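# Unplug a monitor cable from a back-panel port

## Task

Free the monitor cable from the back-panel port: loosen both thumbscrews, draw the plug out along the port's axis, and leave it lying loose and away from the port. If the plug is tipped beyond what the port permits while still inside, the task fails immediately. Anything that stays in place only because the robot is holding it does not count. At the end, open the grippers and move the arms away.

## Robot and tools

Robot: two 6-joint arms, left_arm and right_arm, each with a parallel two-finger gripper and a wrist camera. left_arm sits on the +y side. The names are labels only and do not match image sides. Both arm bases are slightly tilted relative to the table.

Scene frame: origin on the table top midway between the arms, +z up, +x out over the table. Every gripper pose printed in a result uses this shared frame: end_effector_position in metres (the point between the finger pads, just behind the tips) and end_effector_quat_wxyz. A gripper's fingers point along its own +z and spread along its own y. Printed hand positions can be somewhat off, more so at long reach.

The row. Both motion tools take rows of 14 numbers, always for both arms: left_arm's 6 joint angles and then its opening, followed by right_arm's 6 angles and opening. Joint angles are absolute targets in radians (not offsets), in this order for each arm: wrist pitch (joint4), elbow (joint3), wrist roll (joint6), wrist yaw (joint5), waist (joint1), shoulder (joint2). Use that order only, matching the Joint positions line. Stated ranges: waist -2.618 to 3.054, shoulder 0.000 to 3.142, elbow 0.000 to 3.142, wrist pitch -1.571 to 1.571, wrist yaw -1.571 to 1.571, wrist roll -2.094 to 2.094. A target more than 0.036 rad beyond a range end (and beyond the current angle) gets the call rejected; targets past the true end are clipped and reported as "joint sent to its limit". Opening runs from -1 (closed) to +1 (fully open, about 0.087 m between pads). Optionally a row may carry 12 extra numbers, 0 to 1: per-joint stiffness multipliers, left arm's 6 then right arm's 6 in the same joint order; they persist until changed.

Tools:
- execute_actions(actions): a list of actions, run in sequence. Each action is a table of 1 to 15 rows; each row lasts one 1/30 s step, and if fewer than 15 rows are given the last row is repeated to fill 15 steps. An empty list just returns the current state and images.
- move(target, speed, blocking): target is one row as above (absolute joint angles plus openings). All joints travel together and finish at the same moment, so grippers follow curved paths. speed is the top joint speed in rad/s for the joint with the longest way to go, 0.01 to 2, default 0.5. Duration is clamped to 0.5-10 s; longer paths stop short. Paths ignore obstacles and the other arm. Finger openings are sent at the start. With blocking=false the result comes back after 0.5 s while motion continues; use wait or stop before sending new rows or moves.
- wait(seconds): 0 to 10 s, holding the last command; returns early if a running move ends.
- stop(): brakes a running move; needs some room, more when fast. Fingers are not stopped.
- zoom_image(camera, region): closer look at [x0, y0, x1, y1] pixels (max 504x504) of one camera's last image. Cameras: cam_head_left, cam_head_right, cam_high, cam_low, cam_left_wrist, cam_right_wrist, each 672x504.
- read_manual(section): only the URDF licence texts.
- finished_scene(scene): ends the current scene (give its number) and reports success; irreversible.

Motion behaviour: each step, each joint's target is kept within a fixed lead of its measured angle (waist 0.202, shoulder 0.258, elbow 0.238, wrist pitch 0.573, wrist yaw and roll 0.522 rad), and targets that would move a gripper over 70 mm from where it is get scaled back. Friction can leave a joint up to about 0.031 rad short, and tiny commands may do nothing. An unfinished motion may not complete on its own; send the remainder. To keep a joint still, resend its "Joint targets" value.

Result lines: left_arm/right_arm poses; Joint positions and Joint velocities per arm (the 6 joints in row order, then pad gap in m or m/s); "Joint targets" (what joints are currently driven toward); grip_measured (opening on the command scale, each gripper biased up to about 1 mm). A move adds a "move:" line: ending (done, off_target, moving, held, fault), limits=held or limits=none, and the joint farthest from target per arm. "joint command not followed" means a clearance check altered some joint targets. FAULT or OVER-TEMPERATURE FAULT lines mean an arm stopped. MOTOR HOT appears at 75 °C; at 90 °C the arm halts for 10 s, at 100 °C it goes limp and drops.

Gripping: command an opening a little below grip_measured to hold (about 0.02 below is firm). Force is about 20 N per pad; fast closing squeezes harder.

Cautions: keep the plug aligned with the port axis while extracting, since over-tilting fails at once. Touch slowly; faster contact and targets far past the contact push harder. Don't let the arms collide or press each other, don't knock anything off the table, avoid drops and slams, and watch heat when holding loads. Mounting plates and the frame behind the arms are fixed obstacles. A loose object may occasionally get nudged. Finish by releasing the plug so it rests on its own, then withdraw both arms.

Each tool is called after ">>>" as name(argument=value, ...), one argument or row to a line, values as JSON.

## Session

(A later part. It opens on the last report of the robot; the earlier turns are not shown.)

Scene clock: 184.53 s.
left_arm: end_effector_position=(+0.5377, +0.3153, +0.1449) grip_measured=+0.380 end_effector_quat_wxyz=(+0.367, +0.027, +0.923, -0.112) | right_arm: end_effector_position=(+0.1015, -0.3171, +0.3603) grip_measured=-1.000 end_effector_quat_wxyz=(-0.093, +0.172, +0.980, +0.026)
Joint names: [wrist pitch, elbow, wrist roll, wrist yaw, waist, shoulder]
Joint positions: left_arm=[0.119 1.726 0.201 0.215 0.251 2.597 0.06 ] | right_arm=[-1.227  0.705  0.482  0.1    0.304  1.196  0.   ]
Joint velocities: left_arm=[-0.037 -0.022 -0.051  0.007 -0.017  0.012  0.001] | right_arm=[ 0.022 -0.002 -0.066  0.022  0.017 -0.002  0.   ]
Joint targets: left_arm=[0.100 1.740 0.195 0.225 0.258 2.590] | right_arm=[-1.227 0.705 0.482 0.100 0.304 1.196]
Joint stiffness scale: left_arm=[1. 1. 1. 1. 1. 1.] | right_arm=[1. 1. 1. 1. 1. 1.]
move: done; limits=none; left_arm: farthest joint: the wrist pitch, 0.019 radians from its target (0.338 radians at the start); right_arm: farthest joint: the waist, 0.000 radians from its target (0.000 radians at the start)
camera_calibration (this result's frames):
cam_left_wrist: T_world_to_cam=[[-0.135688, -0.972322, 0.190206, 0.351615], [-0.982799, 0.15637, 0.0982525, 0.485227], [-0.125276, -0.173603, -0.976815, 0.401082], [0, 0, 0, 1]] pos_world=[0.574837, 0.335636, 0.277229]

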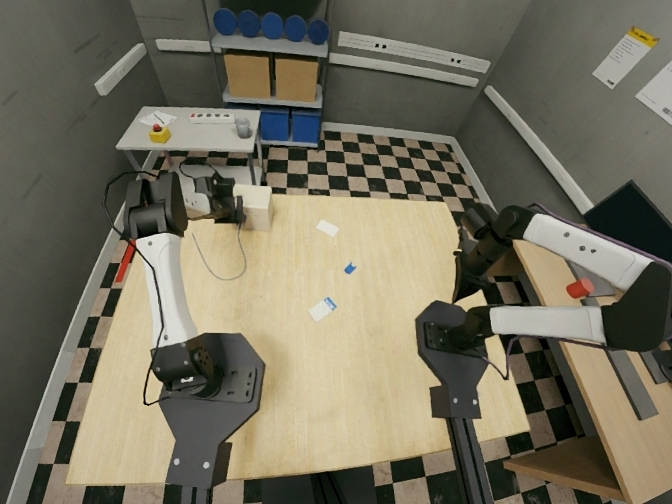

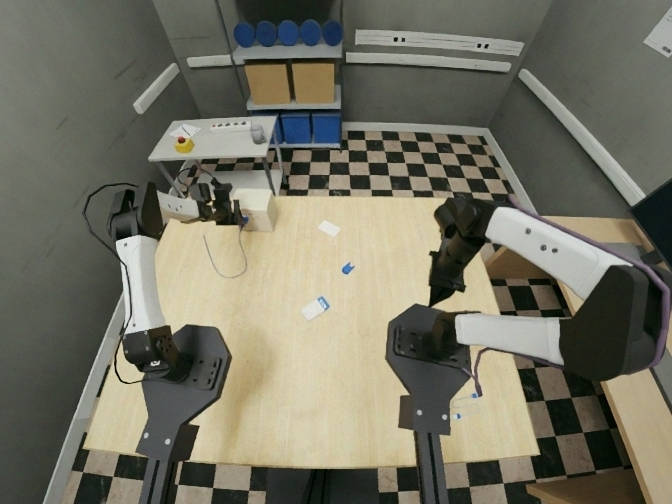

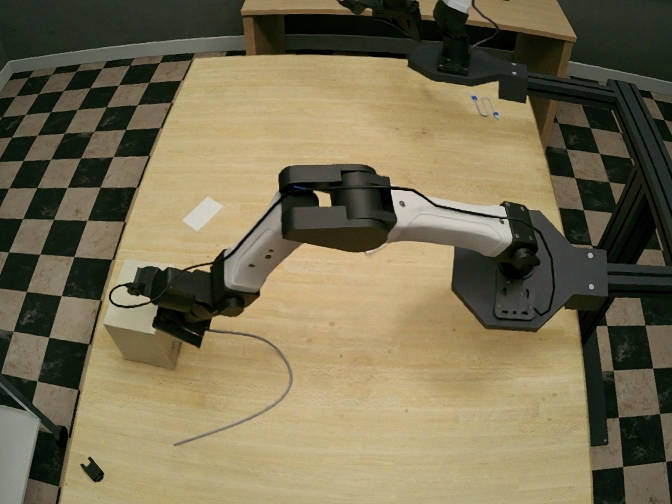

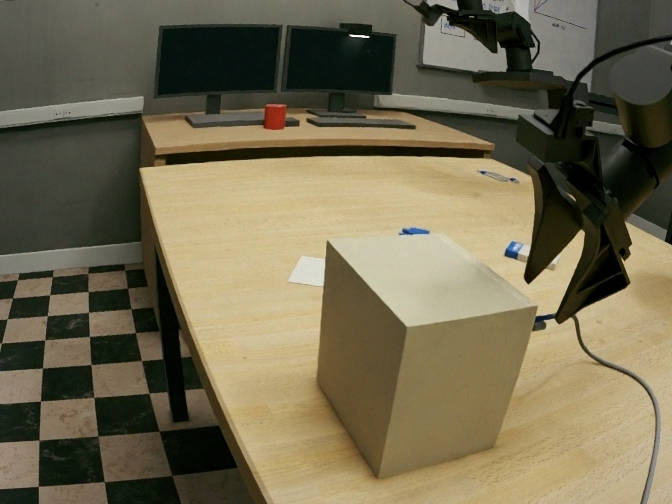

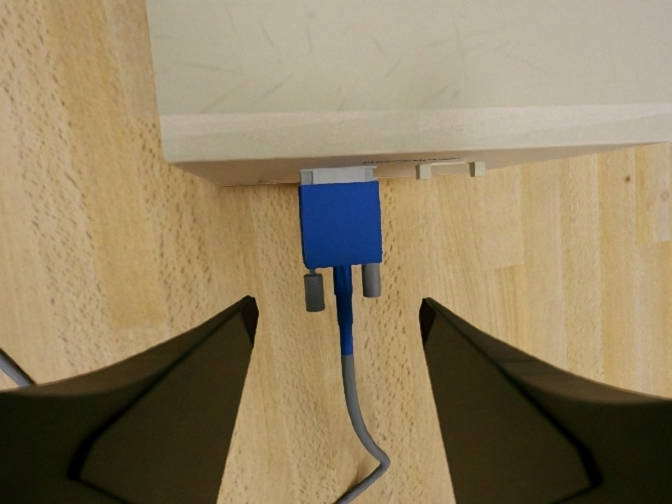

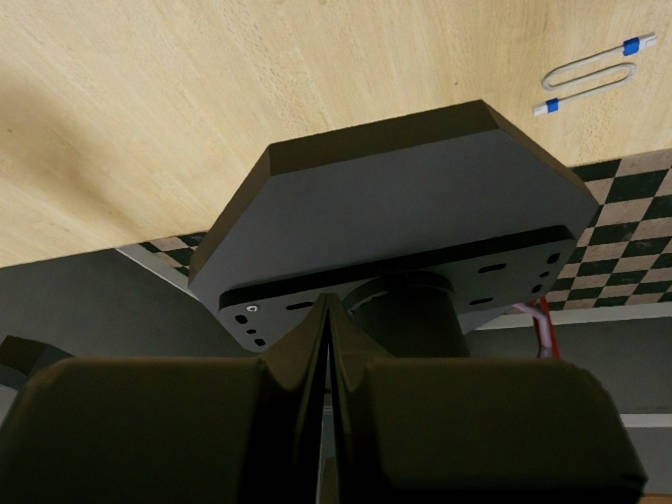

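>>> move(
  target=[0.142,1.908,0.19,0.23,0.26,2.835,0.38,-1.227,0.705,0.482,0.1,0.304,1.196,-1],
  speed=0.25,
)

>>> execute_actions(
  actions=[
    [[0.142,1.888,0.20,0.19,0.272,2.812,0.22,-1.227,0.705,0.482,0.1,0.304,1.196,-1]],
    [[0.15,1.882,0.208,0.16,0.28,2.80,0.17,-1.227,0.705,0.482,0.1,0.304,1.196,-1]],
    [[0.155,1.866,0.208,0.16,0.28,2.776,0.17,-1.227,0.705,0.482,0.1,0.304,1.196,-1]],
    [[0.155,1.85,0.208,0.16,0.28,2.752,0.17,-1.227,0.705,0.482,0.1,0.304,1.196,-1]],
  ],
)

>>> zoom_image(
  camera="cam_left_wrist",
  region=[260, 180, 520, 420],
)

Scene clock: 186.47 s.
left_arm: end_effector_position=(+0.5379, +0.3025, +0.0746) grip_measured=+0.380 end_effector_quat_wxyz=(+0.348, +0.025, +0.929, -0.120) | right_arm: end_effector_position=(+0.1015, -0.3171, +0.3603) grip_measured=-1.000 end_effector_quat_wxyz=(-0.093, +0.172, +0.980, +0.026)
Joint names: [wrist pitch, elbow, wrist roll, wrist yaw, waist, shoulder]
Joint positions: left_arm=[0.136 1.891 0.196 0.22  0.251 2.82  0.06 ] | right_arm=[-1.227  0.705  0.482  0.1    0.304  1.196  0.   ]
Joint velocities: left_arm=[-0.007  0.002  0.007  0.007 -0.007  0.007  0.   ] | right_arm=[-0.081 -0.007 -0.081 -0.037 -0.007 -0.007  0.   ]
Joint targets: left_arm=[0.142 1.908 0.190 0.230 0.260 2.835] | right_arm=[-1.227 0.705 0.482 0.100 0.304 1.196]
Joint stiffness scale: left_arm=[1. 1. 1. 1. 1. 1.] | right_arm=[1. 1. 1. 1. 1. 1.]
move: done; limits=none; left_arm: farthest joint: the elbow, 0.017 radians from its target (0.182 radians at the start); right_arm: farthest joint: the waist, 0.000 radians from its target (0.000 radians at the start)
camera_calibration (this result's frames):
cam_left_wrist: T_world_to_cam=[[-0.133909, -0.968671, 0.209154, 0.349062], [-0.977028, 0.164356, 0.135658, 0.486092], [-0.165784, -0.186184, -0.968427, 0.355162], [0, 0, 0, 1]] pos_world=[0.580549, 0.32436, 0.204998]

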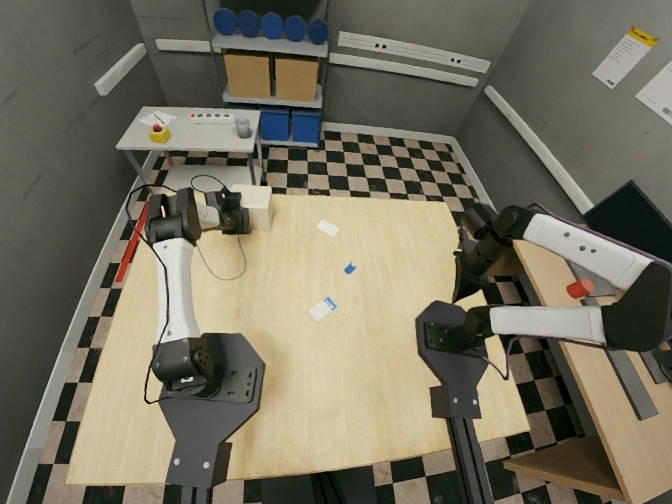

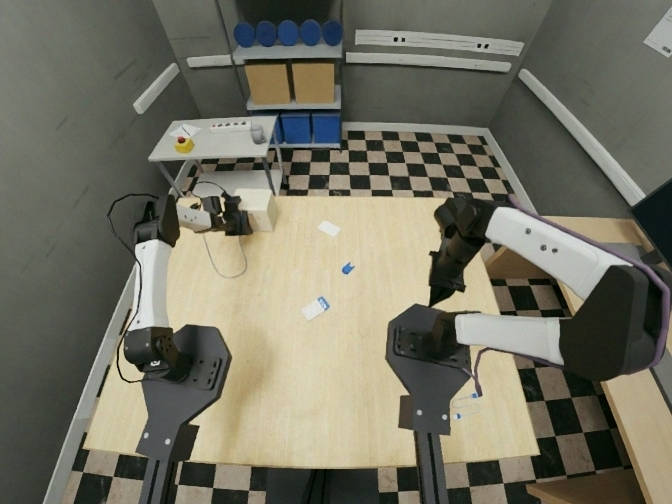

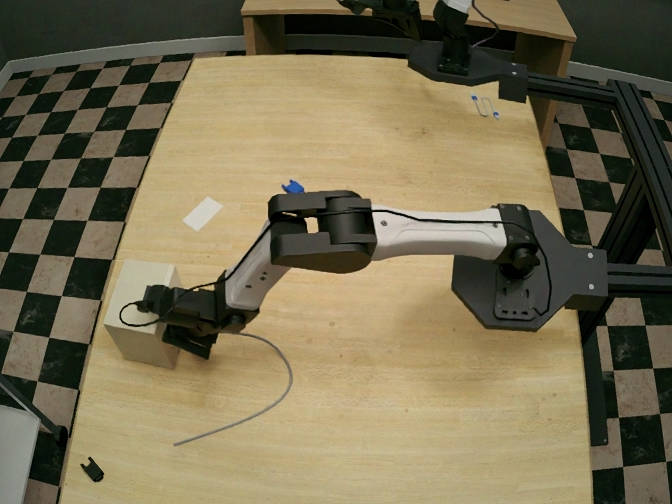

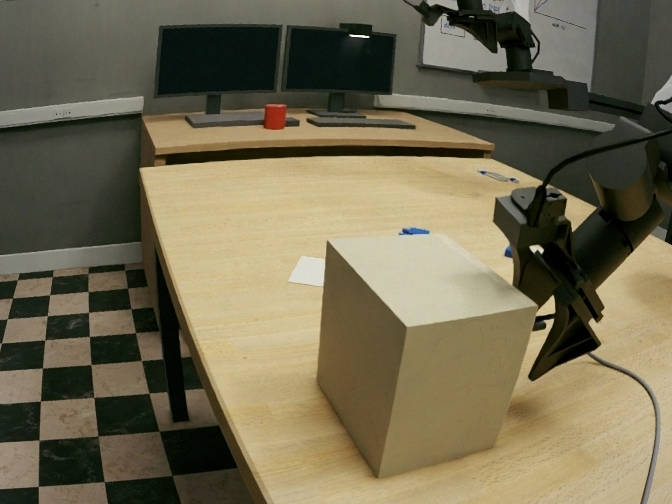

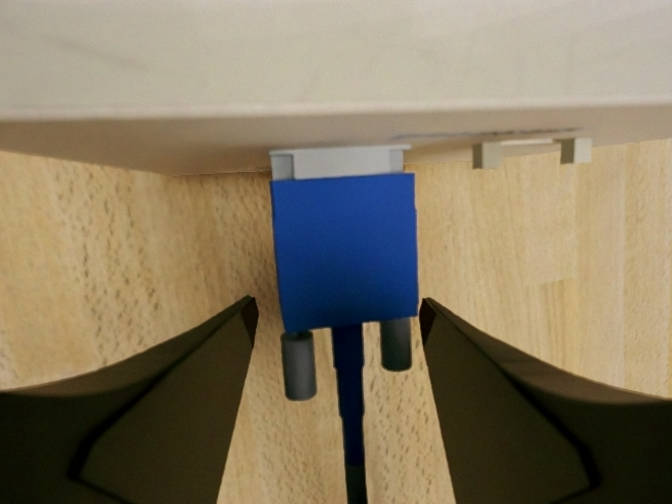

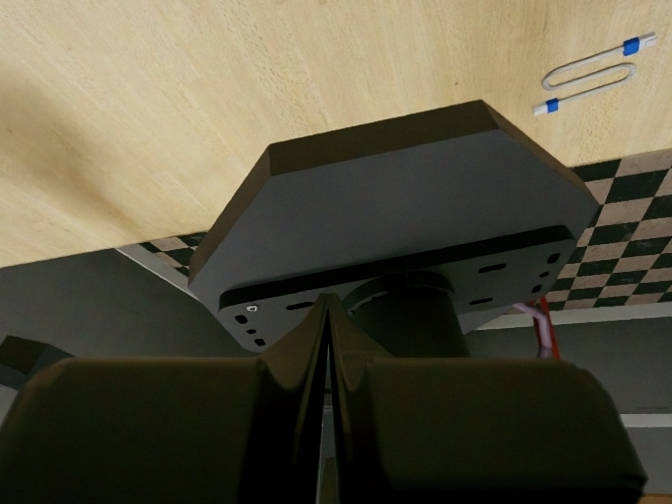

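Scene clock: 188.47 s.
left_arm: end_effector_position=(+0.5383, +0.3156, +0.0890) grip_measured=+0.170 end_effector_quat_wxyz=(+0.349, +0.019, +0.930, -0.109) | right_arm: end_effector_position=(+0.1015, -0.3171, +0.3603) grip_measured=-1.000 end_effector_quat_wxyz=(-0.093, +0.172, +0.980, +0.026)
Joint names: [wrist pitch, elbow, wrist roll, wrist yaw, waist, shoulder]
Joint positions: left_arm=[0.124 1.859 0.2   0.204 0.264 2.771 0.051] | right_arm=[-1.227  0.705  0.482  0.1    0.304  1.196  0.   ]
Joint velocities: left_arm=[-0.022 -0.002 -0.022 -0.007 -0.012  0.002  0.   ] | right_arm=[-0.007 -0.017  0.007 -0.051 -0.007  0.022  0.   ]
Joint targets: left_arm=[0.155 1.850 0.208 0.160 0.280 2.752] | right_arm=[-1.227 0.705 0.482 0.100 0.304 1.196]
Joint stiffness scale: left_arm=[1. 1. 1. 1. 1. 1.] | right_arm=[1. 1. 1. 1. 1. 1.]
camera_calibration (this result's frames):
cam_left_wrist: T_world_to_cam=[[-0.115408, -0.974478, 0.192544, 0.352105], [-0.980205, 0.143117, 0.136803, 0.490666], [-0.160867, -0.172944, -0.971706, 0.365117], [0, 0, 0, 1]] pos_world=[0.580324, 0.336041, 0.219866]

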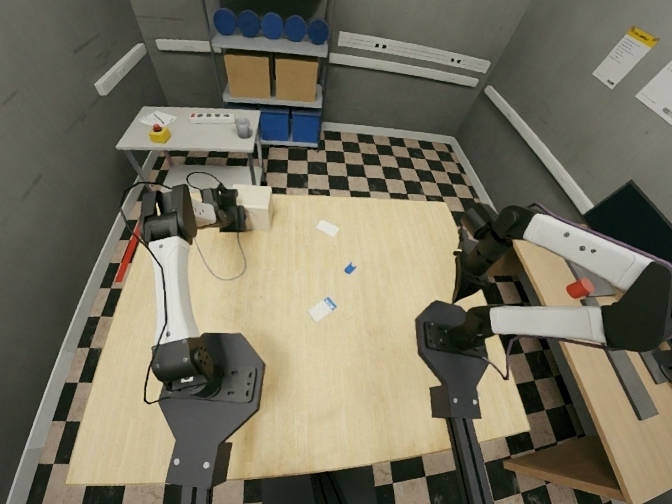

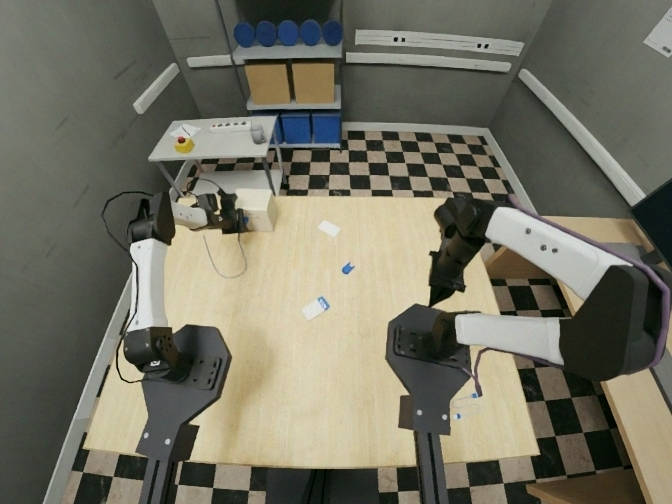

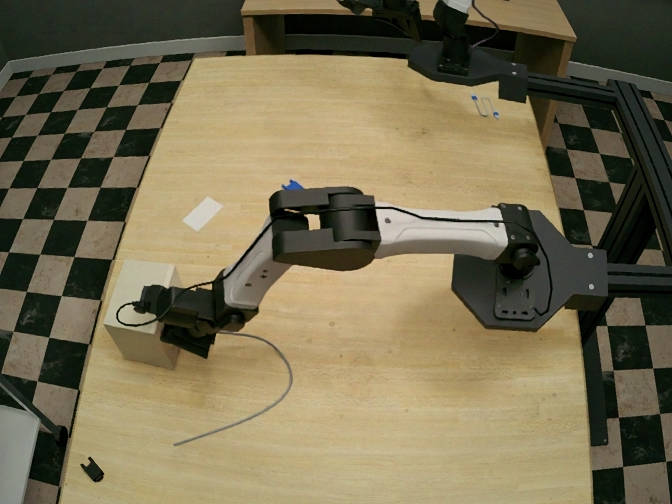

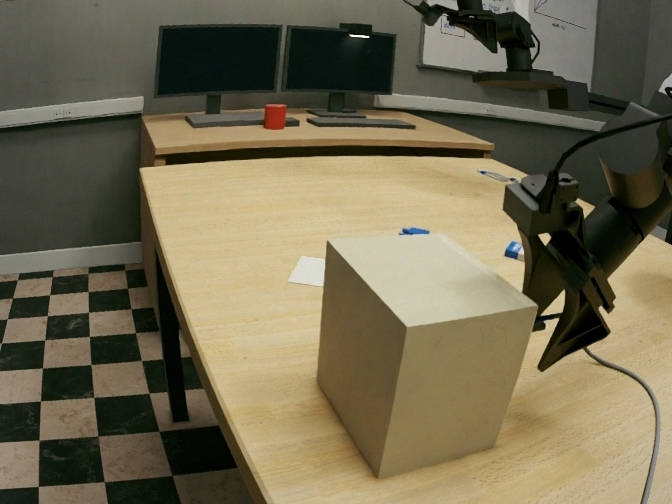

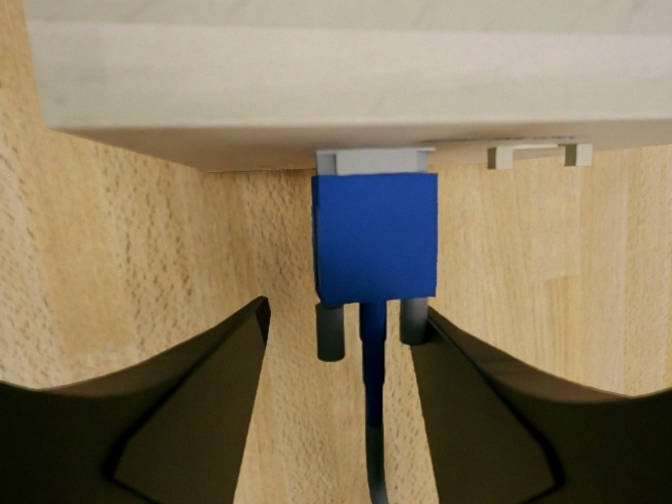

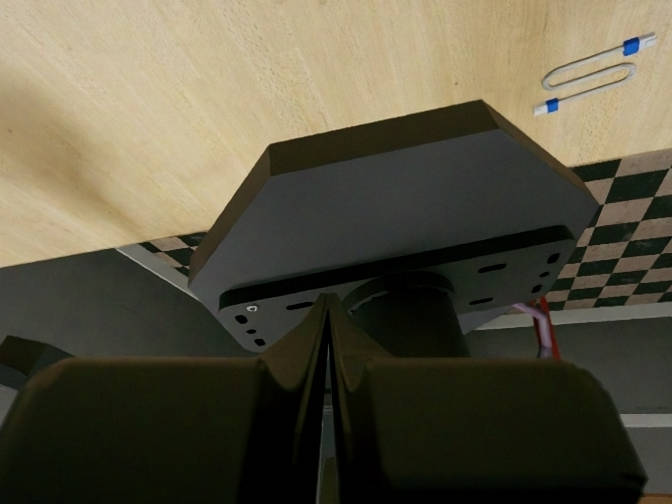

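Region (260, 180, 520, 420) of cam_left_wrist's 672x504 image, scaled by 1.938, with more detail than that image has; it fills the top 465 rows of this view, and the rest is white.

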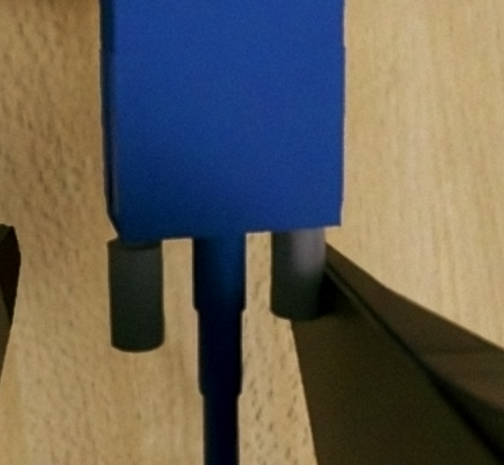

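>>> execute_actions(
  actions=[
    [[0.13,1.859,0.195,0.225,0.255,2.771,0.38,-1.227,0.705,0.482,0.1,0.304,1.196,-1]],
    [[0.142,1.90,0.19,0.23,0.25,2.81,0.38,-1.227,0.705,0.482,0.1,0.304,1.196,-1]],
    [[0.142,1.932,0.19,0.23,0.25,2.848,0.38,-1.227,0.705,0.482,0.1,0.304,1.196,-1]],
  ],
)

Scene clock: 191.83 s.
left_arm: end_effector_position=(+0.5451, +0.3079, +0.0757) grip_measured=+0.380 end_effector_quat_wxyz=(+0.357, +0.022, +0.926, -0.117) | right_arm: end_effector_position=(+0.1015, -0.3171, +0.3603) grip_measured=-1.000 end_effector_quat_wxyz=(-0.093, +0.172, +0.980, +0.026)
Joint names: [wrist pitch, elbow, wrist roll, wrist yaw, waist, shoulder]
Joint positions: left_arm=[0.142 1.918 0.196 0.22  0.258 2.833 0.06 ] | right_arm=[-1.227  0.705  0.482  0.1    0.304  1.196  0.   ]
Joint velocities: left_arm=[ 0.007 -0.002 -0.022 -0.037 -0.007 -0.017  0.001] | right_arm=[-0.051  0.007 -0.051 -0.051 -0.007 -0.012  0.   ]
Joint targets: left_arm=[0.142 1.932 0.190 0.230 0.250 2.848] | right_arm=[-1.227 0.705 0.482 0.100 0.304 1.196]
Joint stiffness scale: left_arm=[1. 1. 1. 1. 1. 1.] | right_arm=[1. 1. 1. 1. 1. 1.]
camera_calibration (this result's frames):
cam_left_wrist: T_world_to_cam=[[-0.12865, -0.97067, 0.203097, 0.353236], [-0.98094, 0.154631, 0.117667, 0.498579], [-0.145621, -0.184088, -0.972063, 0.347031], [0, 0, 0, 1]] pos_world=[0.585055, 0.329664, 0.206928]

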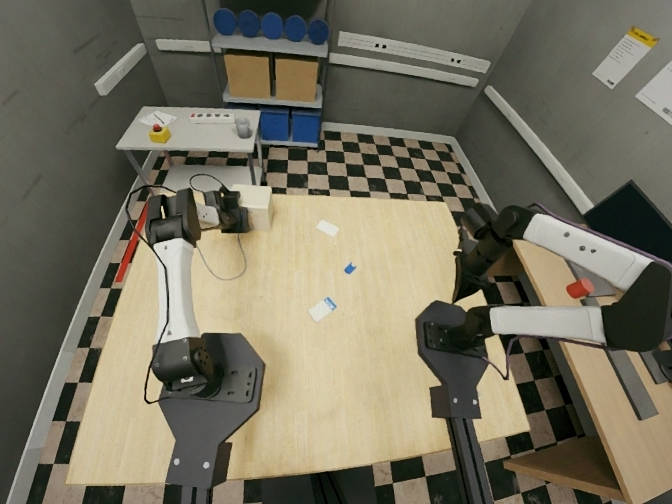

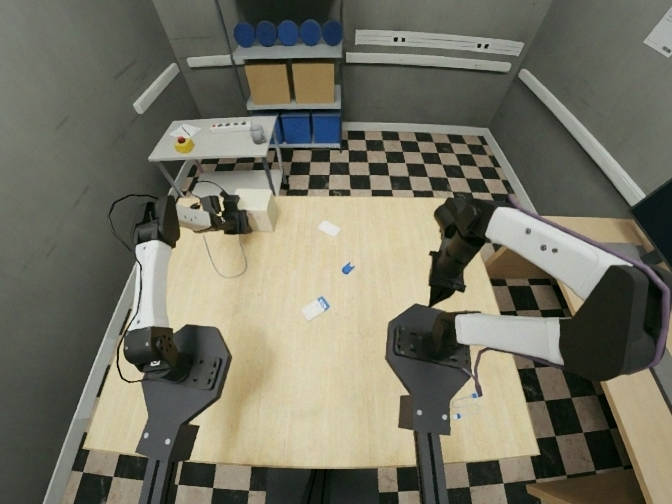

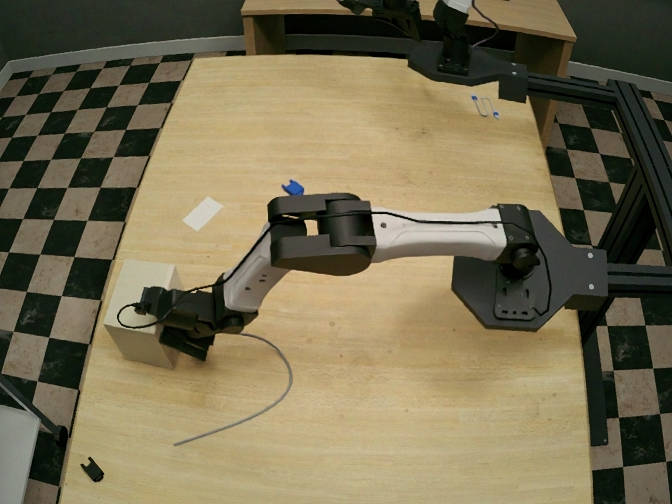

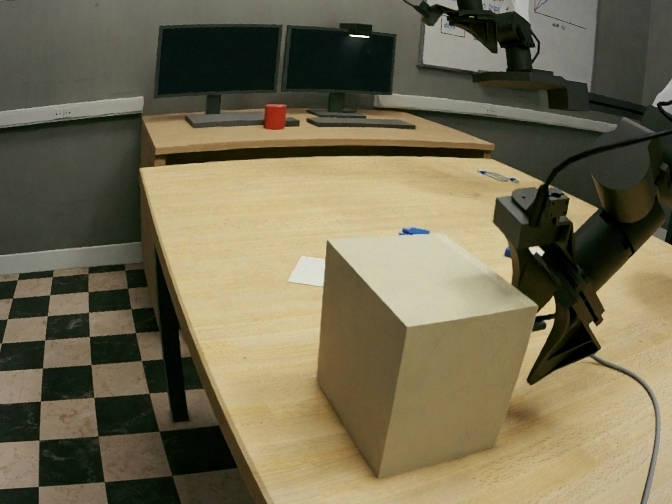

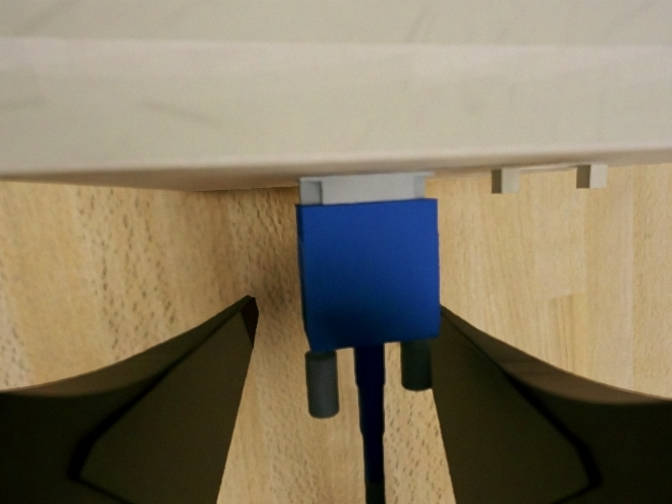

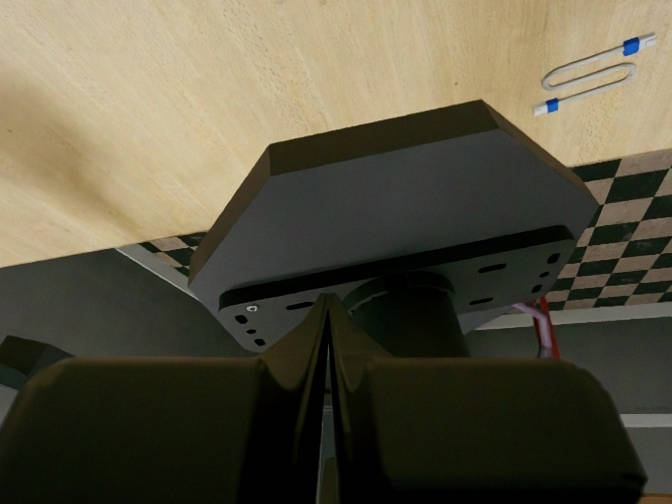

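>>> execute_actions(
  actions=[
    [[0.145,1.915,0.2,0.21,0.262,2.83,0.2,-1.227,0.705,0.482,0.1,0.304,1.196,-1]],
    [[0.148,1.905,0.205,0.195,0.266,2.825,0.13,-1.227,0.705,0.482,0.1,0.304,1.196,-1]],
  ],
)

>>> zoom_image(
  camera="cam_left_wrist",
  region=[260, 180, 520, 420],
)

Scene clock: 193.27 s.
left_arm: end_effector_position=(+0.5450, +0.3096, +0.0751) grip_measured=+0.130 end_effector_quat_wxyz=(+0.357, +0.022, +0.927, -0.112) | right_arm: end_effector_position=(+0.1015, -0.3171, +0.3603) grip_measured=-1.000 end_effector_quat_wxyz=(-0.093, +0.172, +0.980, +0.026)
Joint names: [wrist pitch, elbow, wrist roll, wrist yaw, waist, shoulder]
Joint positions: left_arm=[0.142 1.918 0.199 0.21  0.258 2.833 0.049] | right_arm=[-1.227  0.705  0.482  0.1    0.304  1.196  0.   ]
Joint velocities: left_arm=[ 0.007 -0.022  0.051  0.007  0.007 -0.012  0.   ] | right_arm=[ 0.022 -0.002 -0.051 -0.037 -0.012  0.007  0.   ]
Joint targets: left_arm=[0.148 1.905 0.205 0.195 0.266 2.825] | right_arm=[-1.227 0.705 0.482 0.100 0.304 1.196]
Joint stiffness scale: left_arm=[1. 1. 1. 1. 1. 1.] | right_arm=[1. 1. 1. 1. 1. 1.]
camera_calibration (this result's frames):
cam_left_wrist: T_world_to_cam=[[-0.124253, -0.973033, 0.194339, 0.354046], [-0.981376, 0.149428, 0.120718, 0.499903], [-0.146503, -0.17572, -0.973478, 0.34483], [0, 0, 0, 1]] pos_world=[0.585102, 0.330393, 0.206532]

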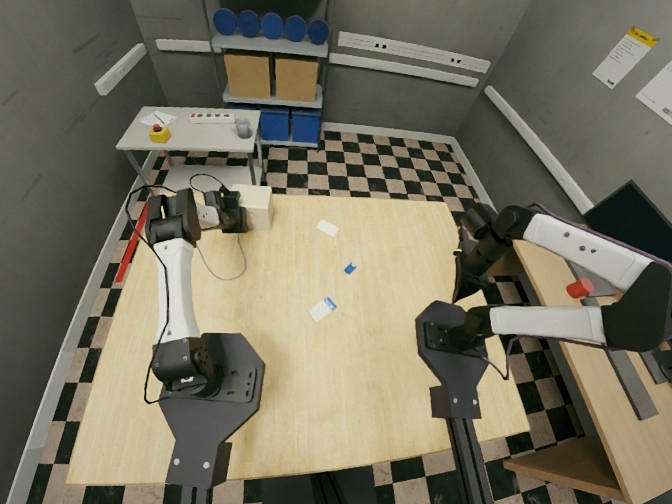

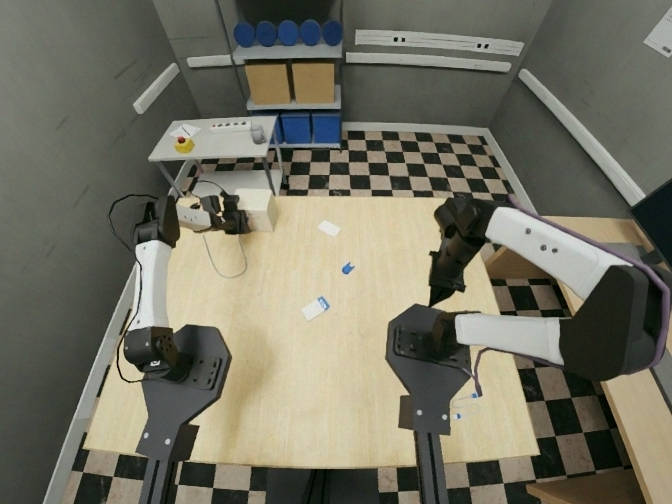

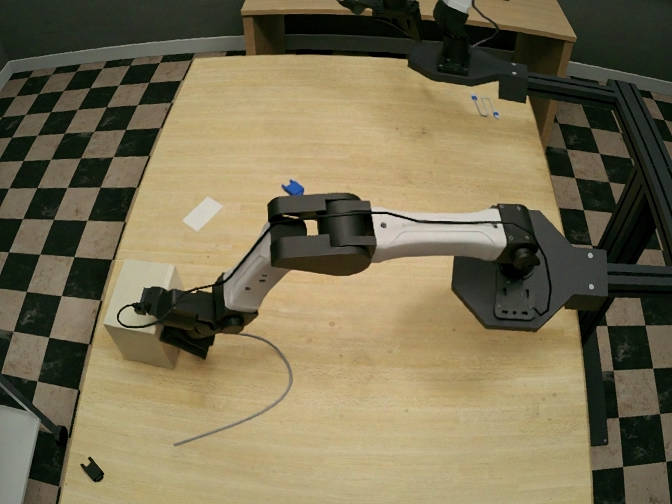

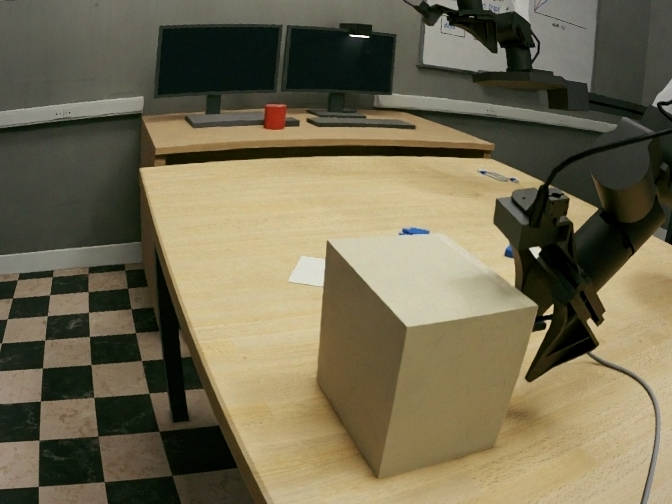

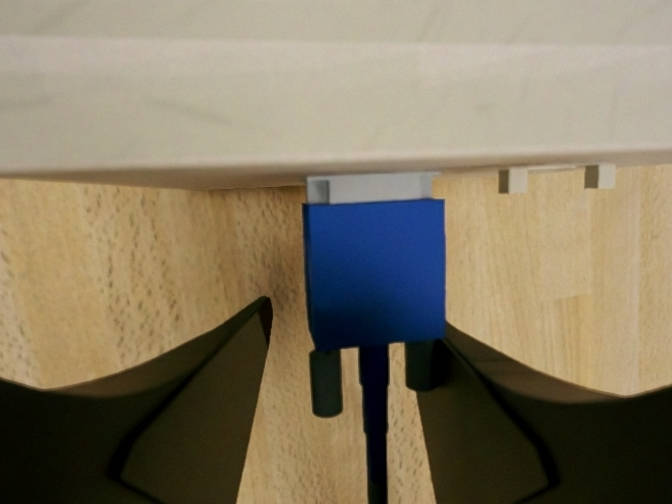

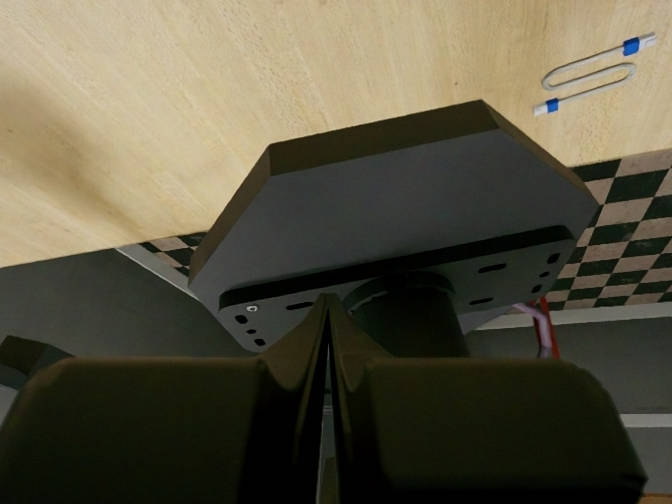

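Region (260, 180, 520, 420) of cam_left_wrist's 672x504 image, scaled by 1.938, with more detail than that image has; it fills the top 465 rows of this view, and the rest is white.

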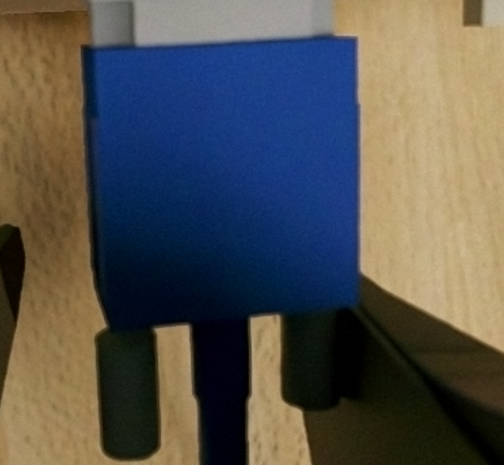

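>>> execute_actions(
  actions=[
    [[0.15,1.895,0.205,0.175,0.27,2.812,0.13,-1.227,0.705,0.482,0.1,0.304,1.196,-1]],
    [[0.15,1.88,0.205,0.175,0.27,2.79,0.13,-1.227,0.705,0.482,0.1,0.304,1.196,-1]],
    [[0.15,1.864,0.205,0.175,0.27,2.766,0.13,-1.227,0.705,0.482,0.1,0.304,1.196,-1]],
  ],
)

>>> zoom_image(
  camera="cam_left_wrist",
  region=[260, 180, 520, 420],
)

Scene clock: 195.13 s.
left_arm: end_effector_position=(+0.5464, +0.3137, +0.0924) grip_measured=+0.130 end_effector_quat_wxyz=(+0.361, +0.021, +0.926, -0.108) | right_arm: end_effector_position=(+0.1015, -0.3171, +0.3603) grip_measured=-1.000 end_effector_quat_wxyz=(-0.093, +0.172, +0.980, +0.026)
Joint names: [wrist pitch, elbow, wrist roll, wrist yaw, waist, shoulder]
Joint positions: left_arm=[0.139 1.878 0.199 0.205 0.258 2.779 0.049] | right_arm=[-1.227  0.705  0.482  0.1    0.304  1.196  0.   ]
Joint velocities: left_arm=[-0.037 -0.007 -0.037  0.022 -0.007  0.002 -0.001] | right_arm=[-0.037  0.002  0.022 -0.037 -0.007 -0.017  0.   ]
Joint targets: left_arm=[0.150 1.864 0.205 0.175 0.270 2.766] | right_arm=[-1.227 0.705 0.482 0.100 0.304 1.196]
Joint stiffness scale: left_arm=[1. 1. 1. 1. 1. 1.] | right_arm=[1. 1. 1. 1. 1. 1.]
camera_calibration (this result's frames):
cam_left_wrist: T_world_to_cam=[[-0.121098, -0.974754, 0.18759, 0.354254], [-0.983182, 0.143809, 0.112568, 0.502085], [-0.136703, -0.170803, -0.975776, 0.355876], [0, 0, 0, 1]] pos_world=[0.58519, 0.333891, 0.224282]

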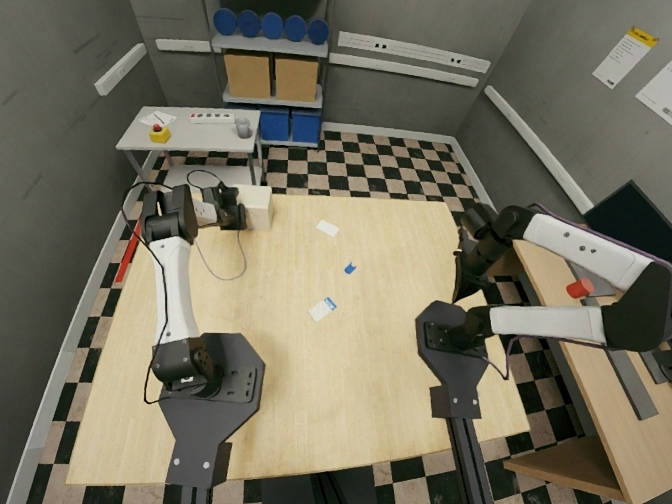

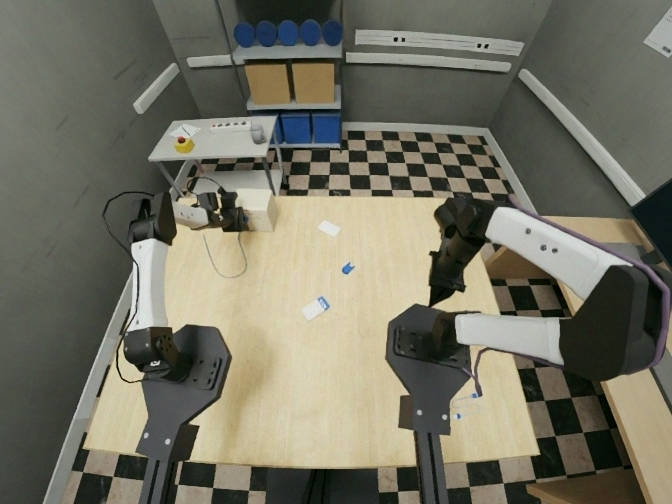

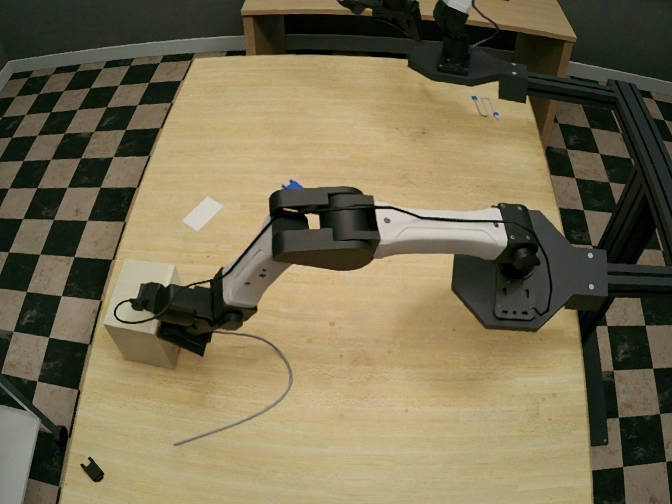

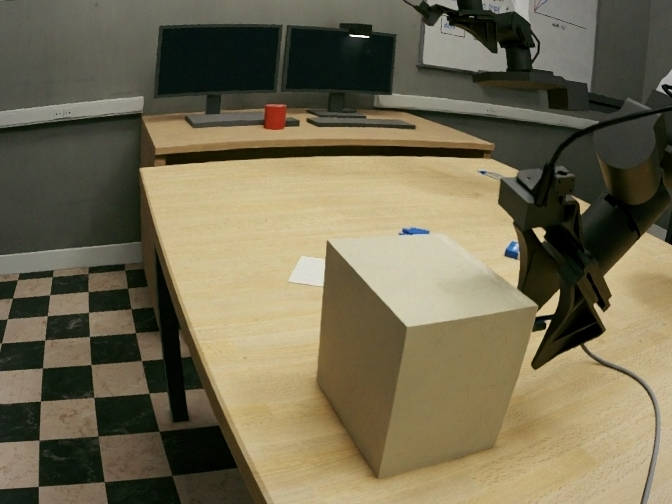

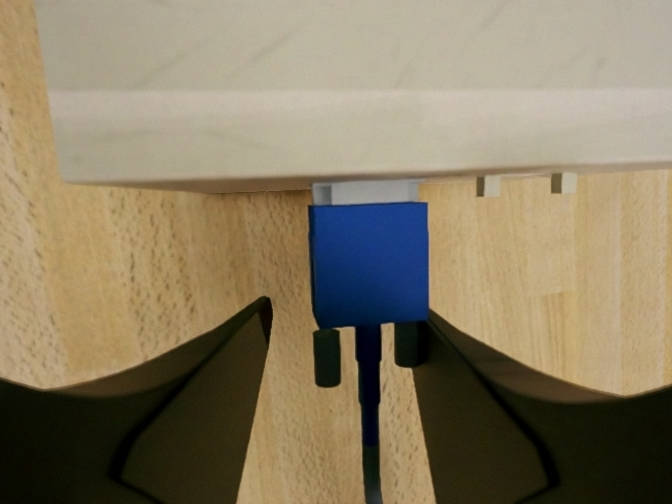

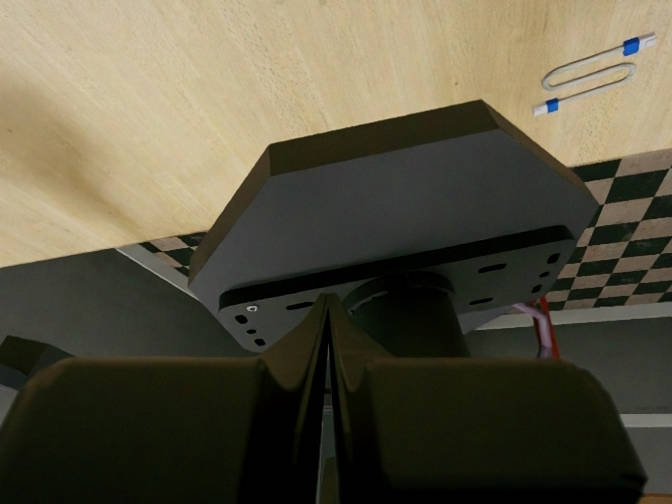

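Region (260, 180, 520, 420) of cam_left_wrist's 672x504 image, scaled by 1.938, with more detail than that image has; it fills the top 465 rows of this view, and the rest is white.

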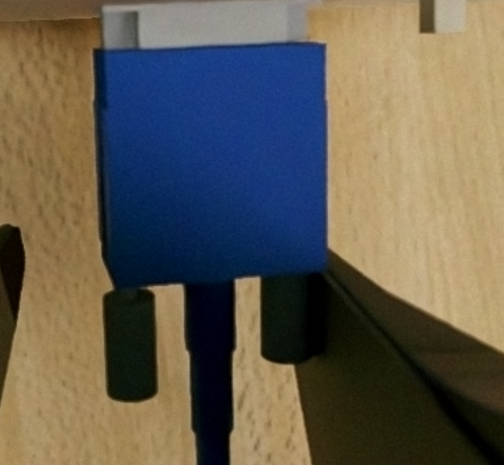

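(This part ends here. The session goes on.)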